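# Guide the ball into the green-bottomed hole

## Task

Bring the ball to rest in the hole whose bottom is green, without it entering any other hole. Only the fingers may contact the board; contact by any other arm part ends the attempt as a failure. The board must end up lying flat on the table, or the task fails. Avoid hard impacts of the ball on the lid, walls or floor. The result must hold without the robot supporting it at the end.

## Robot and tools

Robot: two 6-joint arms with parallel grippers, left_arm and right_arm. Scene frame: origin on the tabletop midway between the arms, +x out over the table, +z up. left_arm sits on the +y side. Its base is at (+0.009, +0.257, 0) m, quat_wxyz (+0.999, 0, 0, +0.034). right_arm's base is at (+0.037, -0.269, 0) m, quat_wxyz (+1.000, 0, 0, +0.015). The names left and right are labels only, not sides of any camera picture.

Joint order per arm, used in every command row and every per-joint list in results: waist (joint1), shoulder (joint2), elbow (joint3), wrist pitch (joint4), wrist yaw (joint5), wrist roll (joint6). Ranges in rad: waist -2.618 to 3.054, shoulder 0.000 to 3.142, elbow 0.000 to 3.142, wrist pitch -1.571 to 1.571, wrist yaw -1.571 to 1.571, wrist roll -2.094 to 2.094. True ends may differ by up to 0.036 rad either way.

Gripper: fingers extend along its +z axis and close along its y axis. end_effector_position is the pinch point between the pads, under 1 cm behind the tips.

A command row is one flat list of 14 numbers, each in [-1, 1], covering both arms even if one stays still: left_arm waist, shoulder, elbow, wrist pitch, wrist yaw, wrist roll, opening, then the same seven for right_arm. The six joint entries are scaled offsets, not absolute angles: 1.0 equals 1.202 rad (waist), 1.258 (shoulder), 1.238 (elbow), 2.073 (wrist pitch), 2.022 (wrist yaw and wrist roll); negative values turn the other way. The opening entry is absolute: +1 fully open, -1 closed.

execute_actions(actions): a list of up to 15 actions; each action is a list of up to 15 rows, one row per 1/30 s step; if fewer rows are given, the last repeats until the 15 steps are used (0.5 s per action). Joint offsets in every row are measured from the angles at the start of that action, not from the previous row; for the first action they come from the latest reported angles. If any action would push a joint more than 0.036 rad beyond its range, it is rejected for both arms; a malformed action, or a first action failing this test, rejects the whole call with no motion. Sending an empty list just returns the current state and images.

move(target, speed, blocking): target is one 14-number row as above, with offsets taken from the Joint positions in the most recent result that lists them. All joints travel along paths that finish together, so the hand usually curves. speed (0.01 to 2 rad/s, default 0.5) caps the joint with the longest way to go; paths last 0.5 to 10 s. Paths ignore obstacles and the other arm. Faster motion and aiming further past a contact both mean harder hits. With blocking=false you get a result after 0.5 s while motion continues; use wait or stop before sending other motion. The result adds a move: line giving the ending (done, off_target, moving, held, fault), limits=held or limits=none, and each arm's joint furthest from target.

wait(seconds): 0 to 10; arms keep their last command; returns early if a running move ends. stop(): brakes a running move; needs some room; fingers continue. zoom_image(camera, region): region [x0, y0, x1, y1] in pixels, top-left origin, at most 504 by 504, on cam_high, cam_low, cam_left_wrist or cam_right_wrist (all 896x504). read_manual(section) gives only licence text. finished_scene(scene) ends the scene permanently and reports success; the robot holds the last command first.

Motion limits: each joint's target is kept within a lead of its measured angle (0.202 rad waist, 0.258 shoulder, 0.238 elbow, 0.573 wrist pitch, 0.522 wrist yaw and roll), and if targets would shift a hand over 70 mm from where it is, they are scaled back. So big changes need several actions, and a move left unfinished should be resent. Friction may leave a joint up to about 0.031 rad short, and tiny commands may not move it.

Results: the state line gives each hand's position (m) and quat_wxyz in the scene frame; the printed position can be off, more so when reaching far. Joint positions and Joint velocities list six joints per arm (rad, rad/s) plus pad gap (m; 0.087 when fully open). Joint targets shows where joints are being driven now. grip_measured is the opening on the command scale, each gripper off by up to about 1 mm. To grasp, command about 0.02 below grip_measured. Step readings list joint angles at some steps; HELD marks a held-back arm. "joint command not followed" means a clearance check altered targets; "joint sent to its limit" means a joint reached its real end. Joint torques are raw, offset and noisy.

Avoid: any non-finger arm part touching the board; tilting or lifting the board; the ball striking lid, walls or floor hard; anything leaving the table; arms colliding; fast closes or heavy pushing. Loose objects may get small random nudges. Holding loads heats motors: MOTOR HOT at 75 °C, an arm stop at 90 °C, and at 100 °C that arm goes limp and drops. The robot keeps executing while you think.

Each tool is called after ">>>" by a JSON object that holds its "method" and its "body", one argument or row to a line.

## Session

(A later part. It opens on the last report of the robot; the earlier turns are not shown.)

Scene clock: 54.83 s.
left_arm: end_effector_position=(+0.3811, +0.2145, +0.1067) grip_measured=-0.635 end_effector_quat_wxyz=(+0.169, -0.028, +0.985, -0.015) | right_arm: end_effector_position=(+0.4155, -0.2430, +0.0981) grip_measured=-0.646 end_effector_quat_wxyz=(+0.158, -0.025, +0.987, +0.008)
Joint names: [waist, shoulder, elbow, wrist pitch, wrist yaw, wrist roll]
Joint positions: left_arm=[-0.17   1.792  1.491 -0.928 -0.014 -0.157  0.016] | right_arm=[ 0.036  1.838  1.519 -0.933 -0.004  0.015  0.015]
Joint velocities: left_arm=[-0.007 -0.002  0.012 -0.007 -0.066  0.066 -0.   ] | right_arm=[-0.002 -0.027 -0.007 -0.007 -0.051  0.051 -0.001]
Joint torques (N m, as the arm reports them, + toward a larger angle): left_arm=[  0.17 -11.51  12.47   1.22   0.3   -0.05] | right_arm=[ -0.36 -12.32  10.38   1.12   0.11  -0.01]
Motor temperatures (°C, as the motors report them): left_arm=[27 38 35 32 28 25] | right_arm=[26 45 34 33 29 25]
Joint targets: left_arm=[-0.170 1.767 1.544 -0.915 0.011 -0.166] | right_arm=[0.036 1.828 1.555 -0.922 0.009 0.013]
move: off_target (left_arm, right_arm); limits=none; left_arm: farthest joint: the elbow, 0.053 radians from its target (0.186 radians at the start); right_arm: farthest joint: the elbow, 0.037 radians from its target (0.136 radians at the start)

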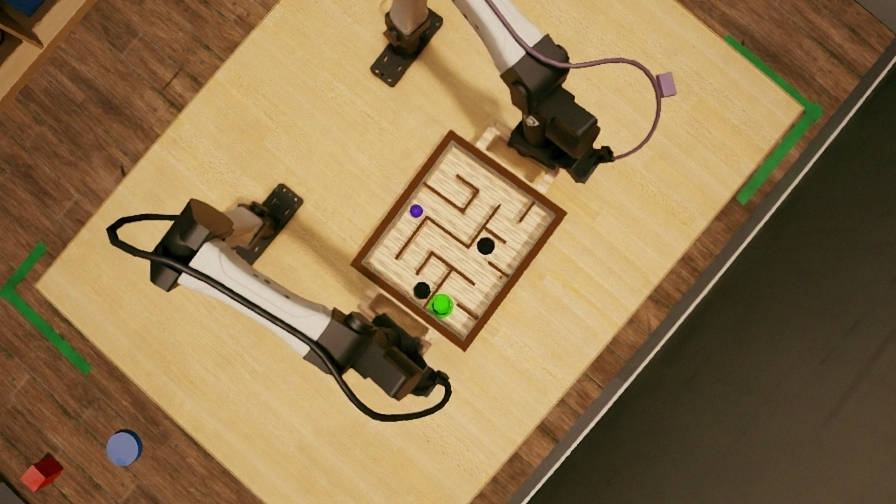

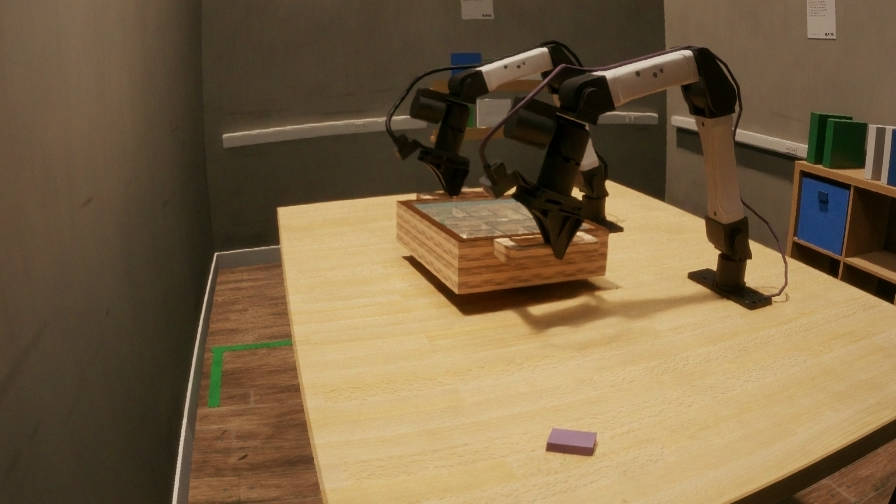

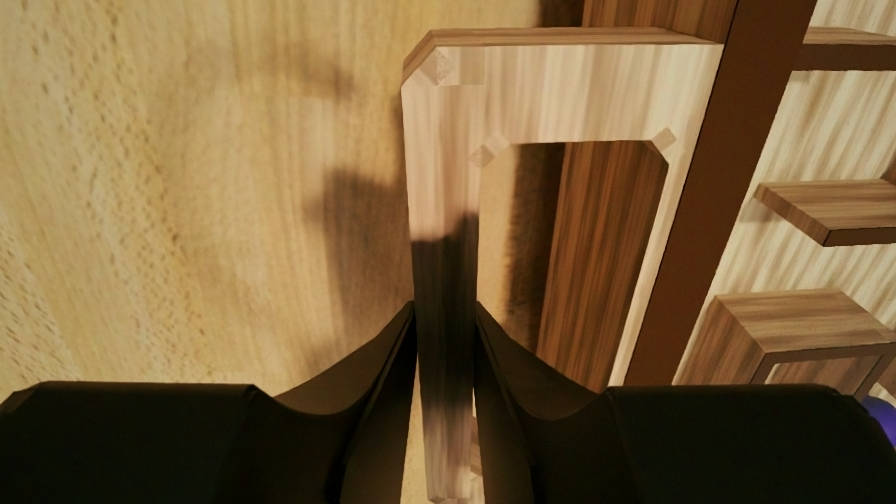

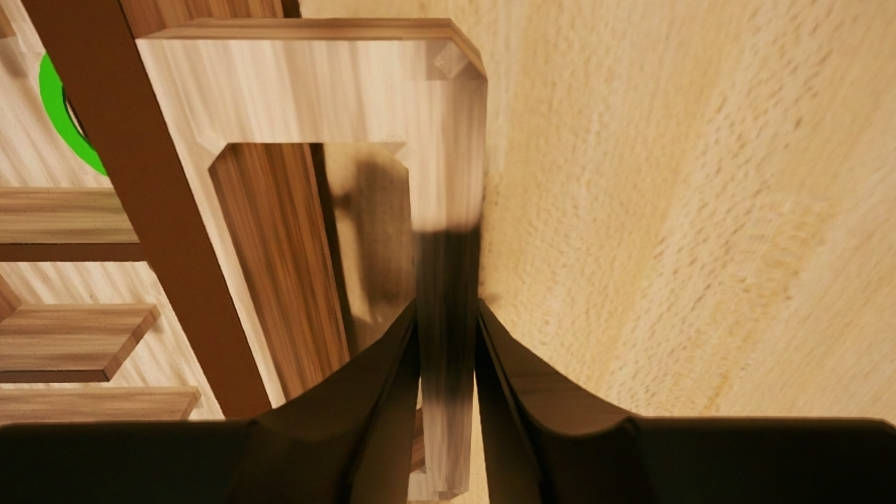

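>>> {"method": "execute_actions", "body": {
  "actions": [
    [[0,-0.02,0.03,0.003,0,0,-0.75,0,-0.008,0.02,0.002,0,0,-0.75],[0,-0.02,0.02,0,0,0,-0.75,0,-0.008,0.015,-0.001,0,0,-0.75],[0,-0.02,0.01,-0.002,0,0,-0.75,0,-0.008,0.008,-0.003,0,0,-0.75]]
  ]
}}

Scene clock: 62.80 s.
left_arm: end_effector_position=(+0.3783, +0.2157, +0.1062) grip_measured=-0.637 end_effector_quat_wxyz=(+0.164, -0.027, +0.986, -0.012) | right_arm: end_effector_position=(+0.4123, -0.2422, +0.0976) grip_measured=-0.646 end_effector_quat_wxyz=(+0.152, -0.025, +0.988, +0.011)
Joint names: [waist, shoulder, elbow, wrist pitch, wrist yaw, wrist roll]
Joint positions: left_arm=[-0.17   1.792  1.491 -0.94  -0.018 -0.155  0.016] | right_arm=[ 0.036  1.838  1.519 -0.945 -0.009  0.017  0.015]
Joint velocities: left_arm=[-0.017 -0.002  0.007  0.037  0.051 -0.051  0.   ] | right_arm=[-0.017 -0.002  0.002 -0.007 -0.007 -0.037 -0.001]
Joint torques (N m, as the arm reports them, + toward a larger angle): left_arm=[  0.18 -11.43   9.19   1.15   0.07   0.01] | right_arm=[ -0.24 -12.58   8.75   1.05   0.07   0.07]
Motor temperatures (°C, as the motors report them): left_arm=[27 39 37 32 28 25] | right_arm=[26 46 35 33 29 25]
Joint targets: left_arm=[-0.170 1.767 1.504 -0.932 -0.014 -0.157] | right_arm=[0.036 1.828 1.529 -0.939 -0.004 0.015]
Step readings (joint positions):
0: left_arm=[-0.170 1.792 1.491 -0.928 -0.014 -0.157] | right_arm=[0.036 1.838 1.519 -0.933 -0.004 0.015]
1: left_arm=[-0.170 1.792 1.491 -0.929 -0.015 -0.156] | right_arm=[0.036 1.838 1.519 -0.933 -0.005 0.016]
2: left_arm=[-0.170 1.792 1.491 -0.930 -0.017 -0.156] | right_arm=[0.036 1.838 1.519 -0.934 -0.006 0.016]
4: left_arm=[-0.170 1.792 1.491 -0.933 -0.018 -0.155] | right_arm=[0.036 1.838 1.519 -0.937 -0.008 0.017]
8: left_arm=[-0.170 1.792 1.491 -0.938 -0.018 -0.155] | right_arm=[0.036 1.838 1.519 -0.944 -0.009 0.017]
15: Joint positions above

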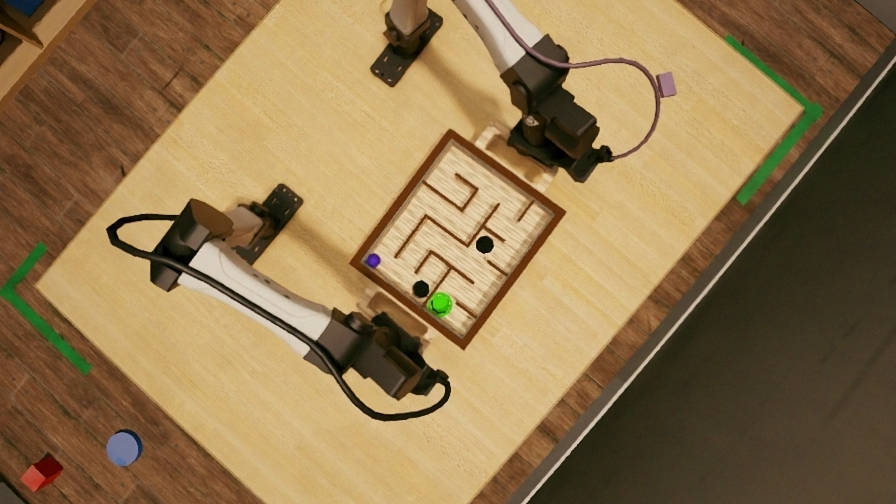

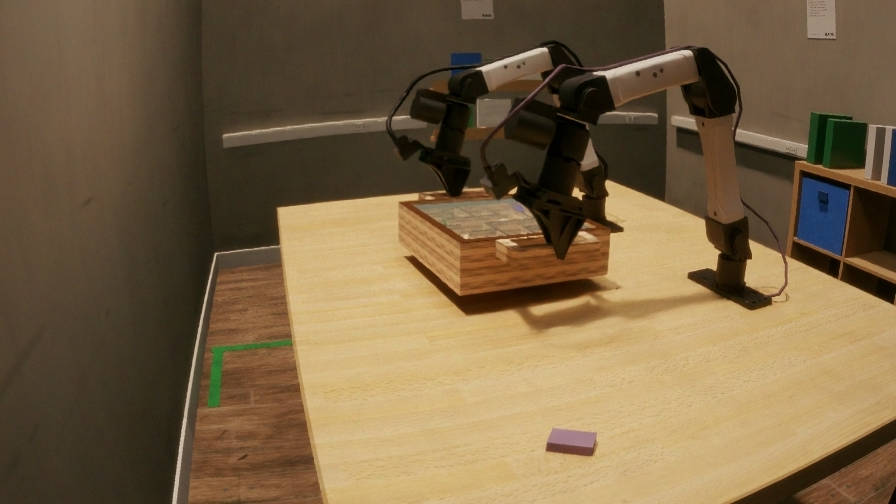

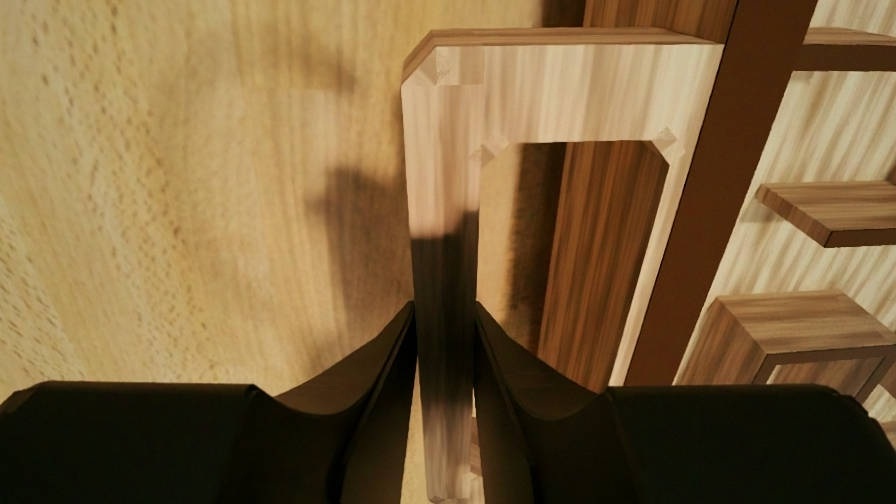

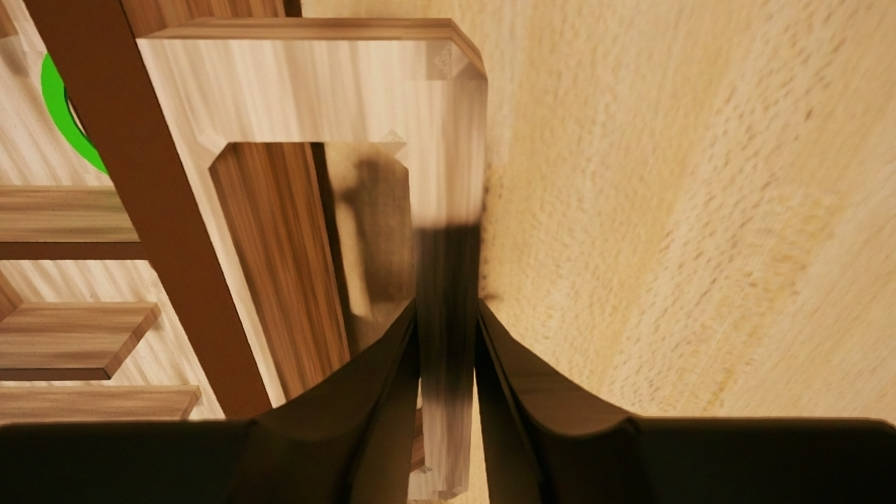

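>>> {"method": "execute_actions", "body": {
  "actions": [
    [[0,-0.02,-0.01,0.01,0,0,-0.75,0,-0.008,-0.01,0.01,0,0,-0.75],[0,-0.02,-0.02,0.01,0,0,-0.75,0,-0.008,-0.02,0.01,0,0,-0.75],[0,-0.02,-0.028,0.01,0,0,-0.75,0,-0.008,-0.028,0.01,0,0,-0.75],[0,-0.02,-0.035,0.01,0,0,-0.75,0,-0.008,-0.035,0.01,0,0,-0.75]]
  ]
}}

>>> {"method": "wait", "body": {
  "seconds": 0.2
}}

>>> {"method": "execute_actions", "body": {
  "actions": [
    [[0,-0.02,0.05,0.012,0,0,-0.75,0,-0.008,0.037,0.012,0,0,-0.75],[0,-0.02,0.06,0.012,0,0,-0.75,0,-0.008,0.047,0.012,0,0,-0.75],[0,-0.02,0.07,0.012,0,0,-0.75,0,-0.008,0.057,0.012,0,0,-0.75],[0,-0.02,0.08,0.012,0,0,-0.75,0,-0.008,0.067,0.012,0,0,-0.75]]
  ]
}}

Scene clock: 77.33 s.
left_arm: end_effector_position=(+0.3667, +0.2161, +0.0936) grip_measured=-0.638 end_effector_quat_wxyz=(+0.143, -0.027, +0.989, -0.012) | right_arm: end_effector_position=(+0.4004, -0.2419, +0.0847) grip_measured=-0.646 end_effector_quat_wxyz=(+0.131, -0.024, +0.991, +0.013)
Joint names: [waist, shoulder, elbow, wrist pitch, wrist yaw, wrist roll]
Joint positions: left_arm=[-0.17   1.792  1.447 -0.938 -0.014 -0.155  0.016] | right_arm=[ 0.036  1.838  1.472 -0.941 -0.015  0.018  0.015]
Joint velocities: left_arm=[ 0.002 -0.007 -0.027  0.051 -0.051 -0.007  0.   ] | right_arm=[-0.022  0.022 -0.012 -0.051 -0.051 -0.081 -0.001]
Joint torques (N m, as the arm reports them, + toward a larger angle): left_arm=[  0.17 -11.14   8.07   1.2    0.    -0.03] | right_arm=[ -0.28 -12.45   7.69   1.06   0.1    0.04]
Motor temperatures (°C, as the motors report them): left_arm=[27 41 38 32 28 25] | right_arm=[26 48 35 32 29 25]
Joint targets: left_arm=[-0.170 1.767 1.448 -0.919 -0.018 -0.155] | right_arm=[0.036 1.828 1.475 -0.925 -0.009 0.017]
Step readings (joint positions):
0: left_arm=[-0.170 1.792 1.491 -0.940 -0.018 -0.155] | right_arm=[0.036 1.838 1.519 -0.945 -0.009 0.017]
1: left_arm=[-0.170 1.792 1.491 -0.940 -0.018 -0.155] | right_arm=[0.036 1.838 1.519 -0.945 -0.009 0.017]
2: left_arm=[-0.170 1.792 1.489 -0.939 -0.018 -0.155] | right_arm=[0.036 1.838 1.516 -0.944 -0.009 0.017]
4: left_arm=[-0.170 1.792 1.477 -0.934 -0.018 -0.155] | right_arm=[0.036 1.838 1.503 -0.937 -0.011 0.017]
8: left_arm=[-0.170 1.792 1.450 -0.936 -0.015 -0.155] | right_arm=[0.036 1.838 1.475 -0.940 -0.015 0.018]
15: Joint positions above

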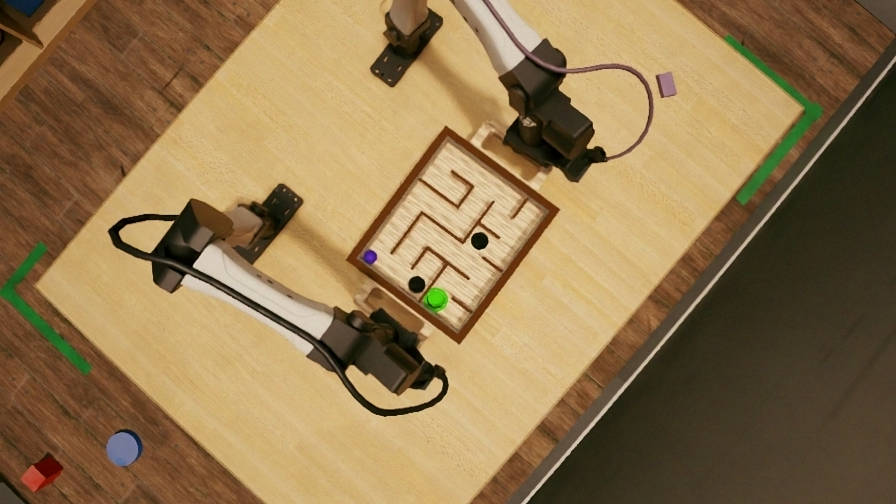

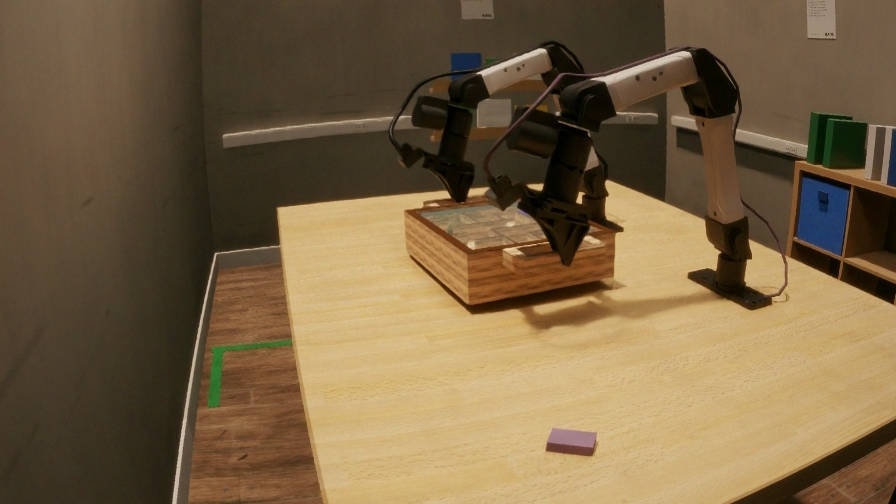

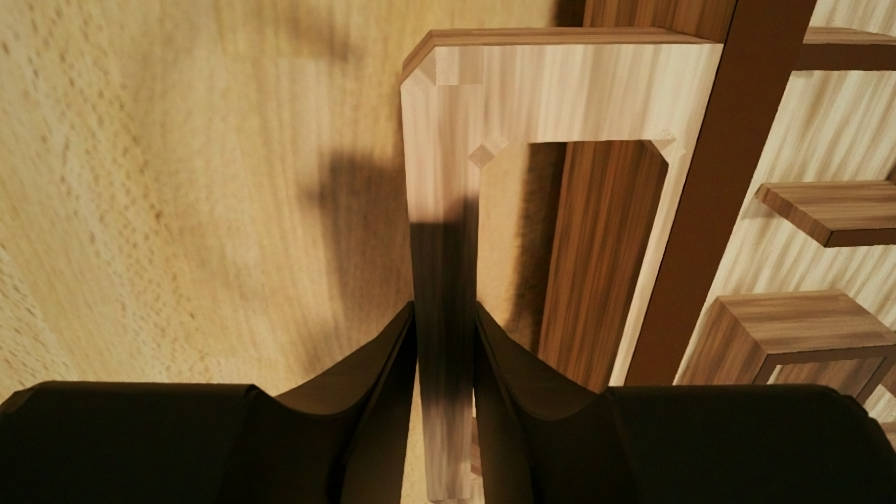

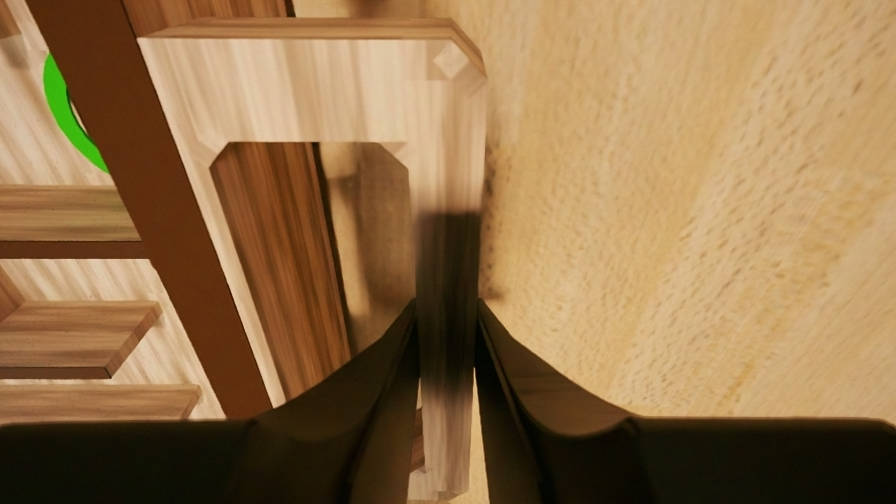

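Scene clock: 77.53 s.
left_arm: end_effector_position=(+0.3667, +0.2161, +0.0936) grip_measured=-0.638 end_effector_quat_wxyz=(+0.143, -0.027, +0.989, -0.012) | right_arm: end_effector_position=(+0.4004, -0.2419, +0.0847) grip_measured=-0.646 end_effector_quat_wxyz=(+0.131, -0.024, +0.991, +0.013)
Joint names: [waist, shoulder, elbow, wrist pitch, wrist yaw, wrist roll]
Joint positions: left_arm=[-0.17   1.792  1.447 -0.938 -0.014 -0.155  0.016] | right_arm=[ 0.036  1.838  1.472 -0.941 -0.015  0.018  0.015]
Joint velocities: left_arm=[-0.007  0.012  0.007 -0.022 -0.007  0.051 -0.001] | right_arm=[ 0.007  0.012 -0.012  0.037 -0.037 -0.022 -0.001]
Joint torques (N m, as the arm reports them, + toward a larger angle): left_arm=[  0.18 -11.4    8.12   1.22  -0.01   0.02] | right_arm=[ -0.22 -12.27   7.77   1.05   0.06  -0.02]
Motor temperatures (°C, as the motors report them): left_arm=[27 42 38 32 28 25] | right_arm=[26 48 35 32 29 25]
Joint targets: left_arm=[-0.170 1.767 1.448 -0.919 -0.018 -0.155] | right_arm=[0.036 1.828 1.475 -0.925 -0.009 0.017]
wait: 0.20 s; at rest by 0.17 s

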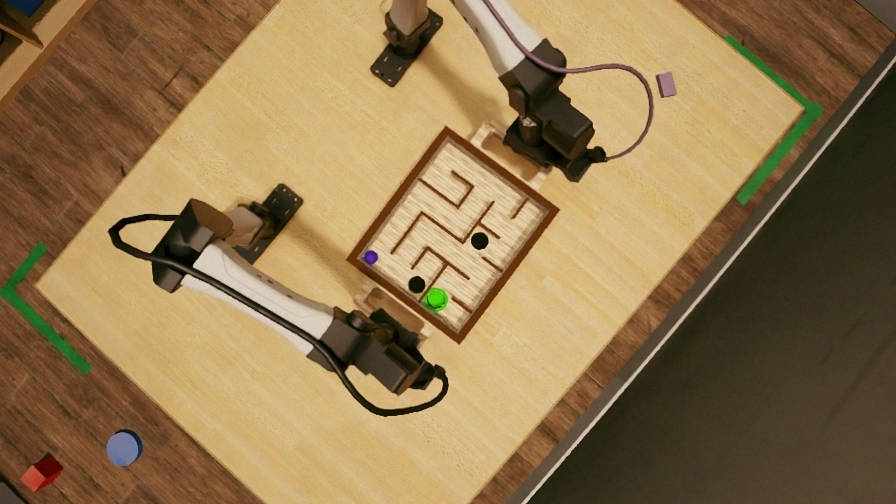

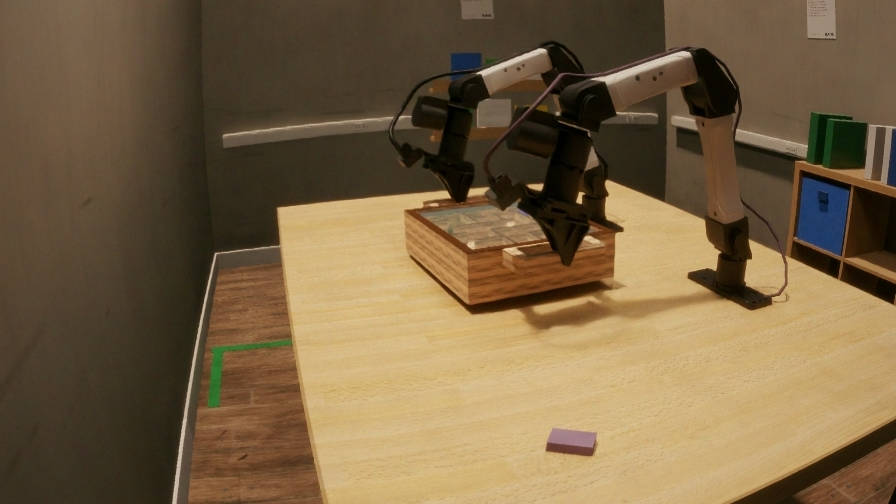

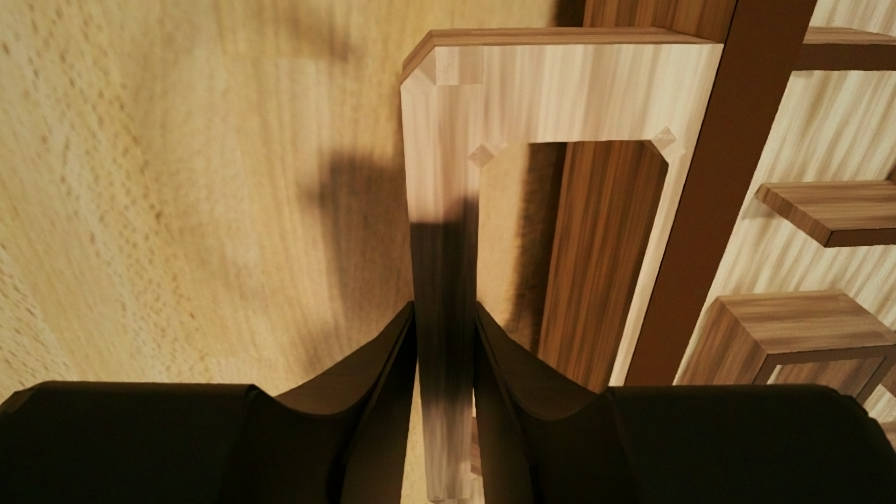

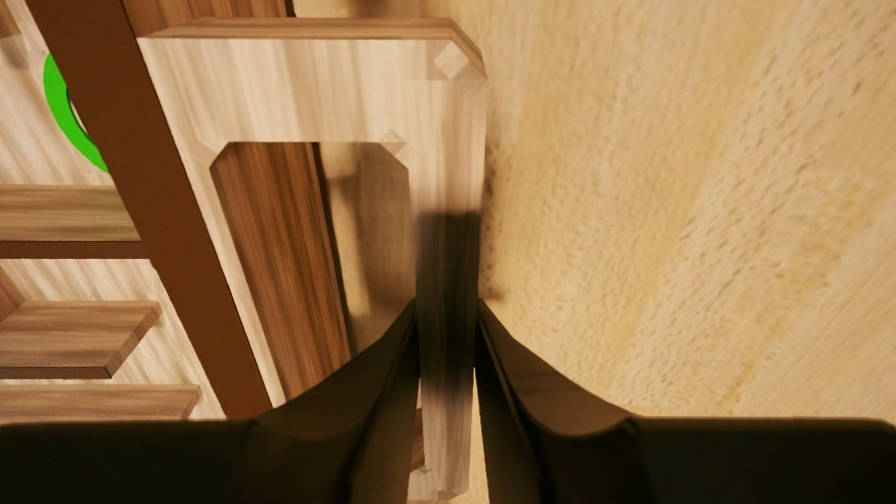

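Scene clock: 78.03 s.
left_arm: end_effector_position=(+0.3825, +0.2166, +0.1098) grip_measured=-0.638 end_effector_quat_wxyz=(+0.172, -0.027, +0.985, -0.010) | right_arm: end_effector_position=(+0.4166, -0.2409, +0.0993) grip_measured=-0.646 end_effector_quat_wxyz=(+0.160, -0.024, +0.987, +0.014)
Joint names: [waist, shoulder, elbow, wrist pitch, wrist yaw, wrist roll]
Joint positions: left_arm=[-0.17   1.792  1.503 -0.936 -0.025 -0.153  0.016] | right_arm=[ 0.036  1.838  1.523 -0.932 -0.014  0.019  0.015]
Joint velocities: left_arm=[-0.007 -0.007 -0.007 -0.037  0.066 -0.095  0.001] | right_arm=[-0.002  0.007 -0.002  0.007  0.007 -0.095  0.   ]
Joint torques (N m, as the arm reports them, + toward a larger angle): left_arm=[  0.19 -11.58  11.79   1.33   0.15   0.02] | right_arm=[  0.06 -12.38  10.21   1.15  -0.02   0.04]
Motor temperatures (°C, as the motors report them): left_arm=[27 42 38 32 28 25] | right_arm=[26 48 36 32 29 25]
Joint targets: left_arm=[-0.170 1.767 1.546 -0.913 -0.014 -0.155] | right_arm=[0.036 1.828 1.555 -0.916 -0.015 0.018]
Step readings (joint positions):
0: left_arm=[-0.170 1.792 1.447 -0.938 -0.014 -0.155] | right_arm=[0.036 1.838 1.472 -0.941 -0.015 0.018]
1: left_arm=[-0.170 1.792 1.449 -0.938 -0.013 -0.155] | right_arm=[0.036 1.838 1.472 -0.941 -0.015 0.018]
2: left_arm=[-0.170 1.792 1.453 -0.939 -0.013 -0.155] | right_arm=[0.036 1.838 1.474 -0.942 -0.015 0.019]
4: left_arm=[-0.170 1.792 1.467 -0.943 -0.016 -0.155] | right_arm=[0.036 1.838 1.487 -0.944 -0.015 0.020]
8: left_arm=[-0.170 1.792 1.500 -0.939 -0.023 -0.154] | right_arm=[0.036 1.838 1.520 -0.936 -0.014 0.019]
15: Joint positions above

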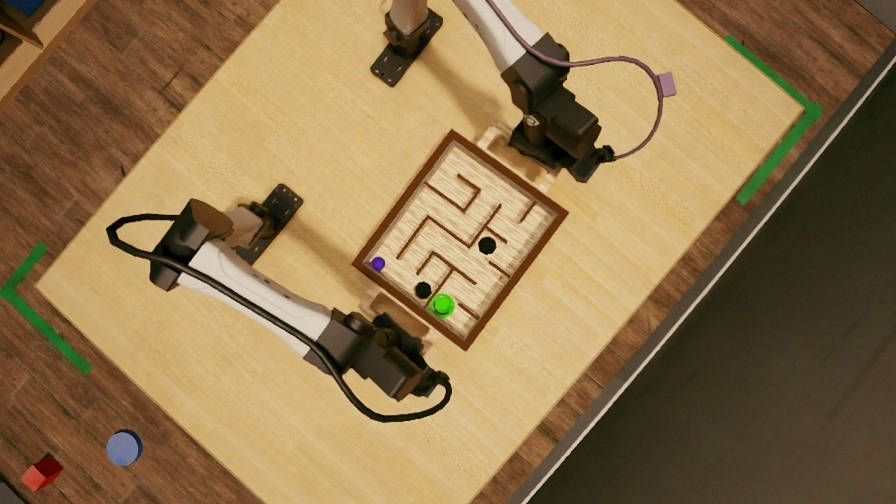

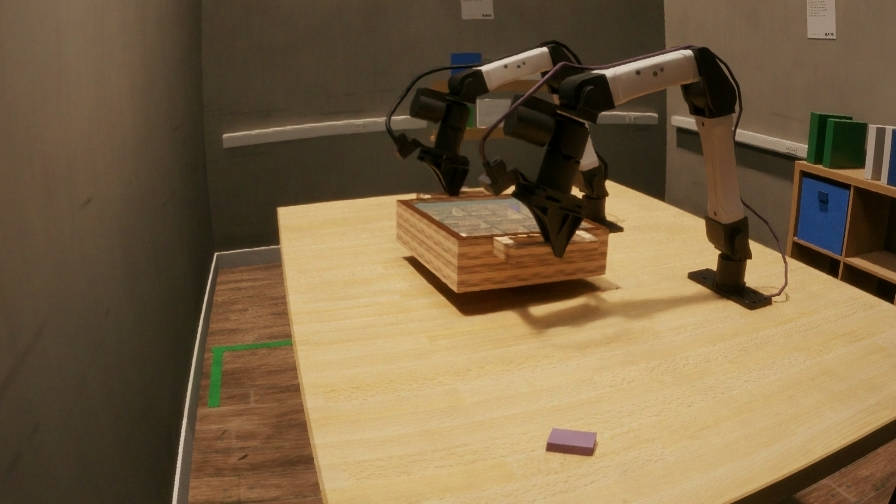

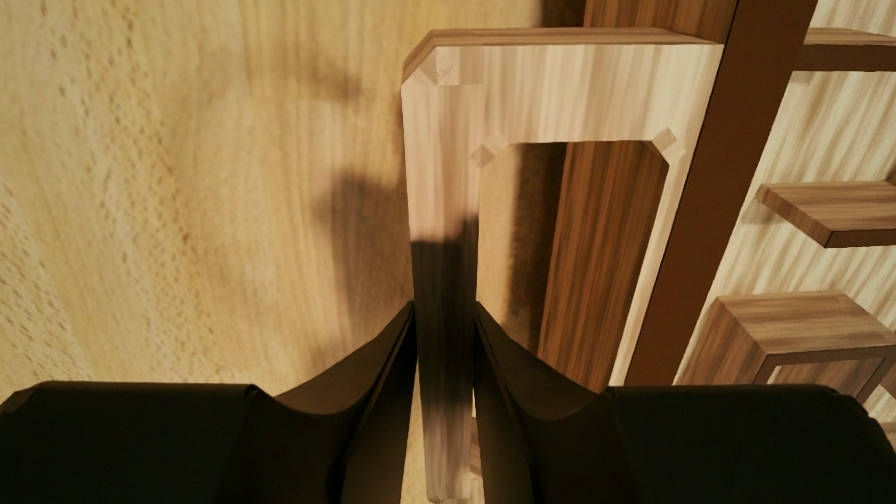

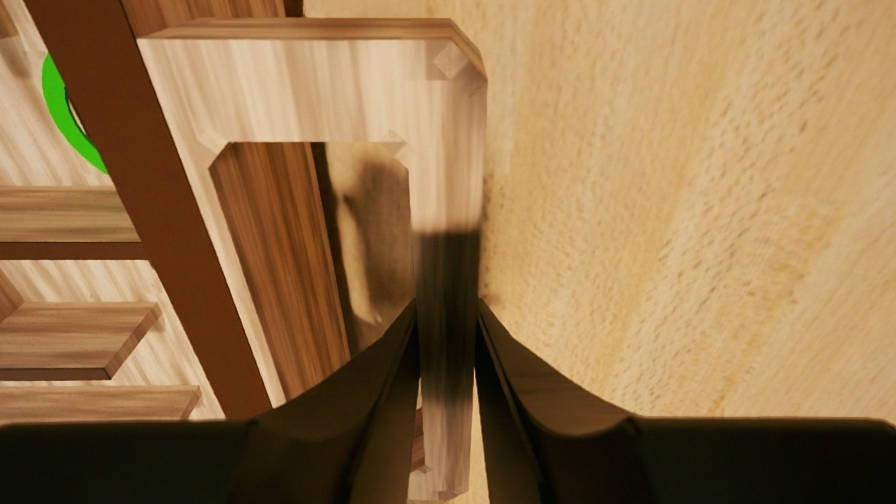

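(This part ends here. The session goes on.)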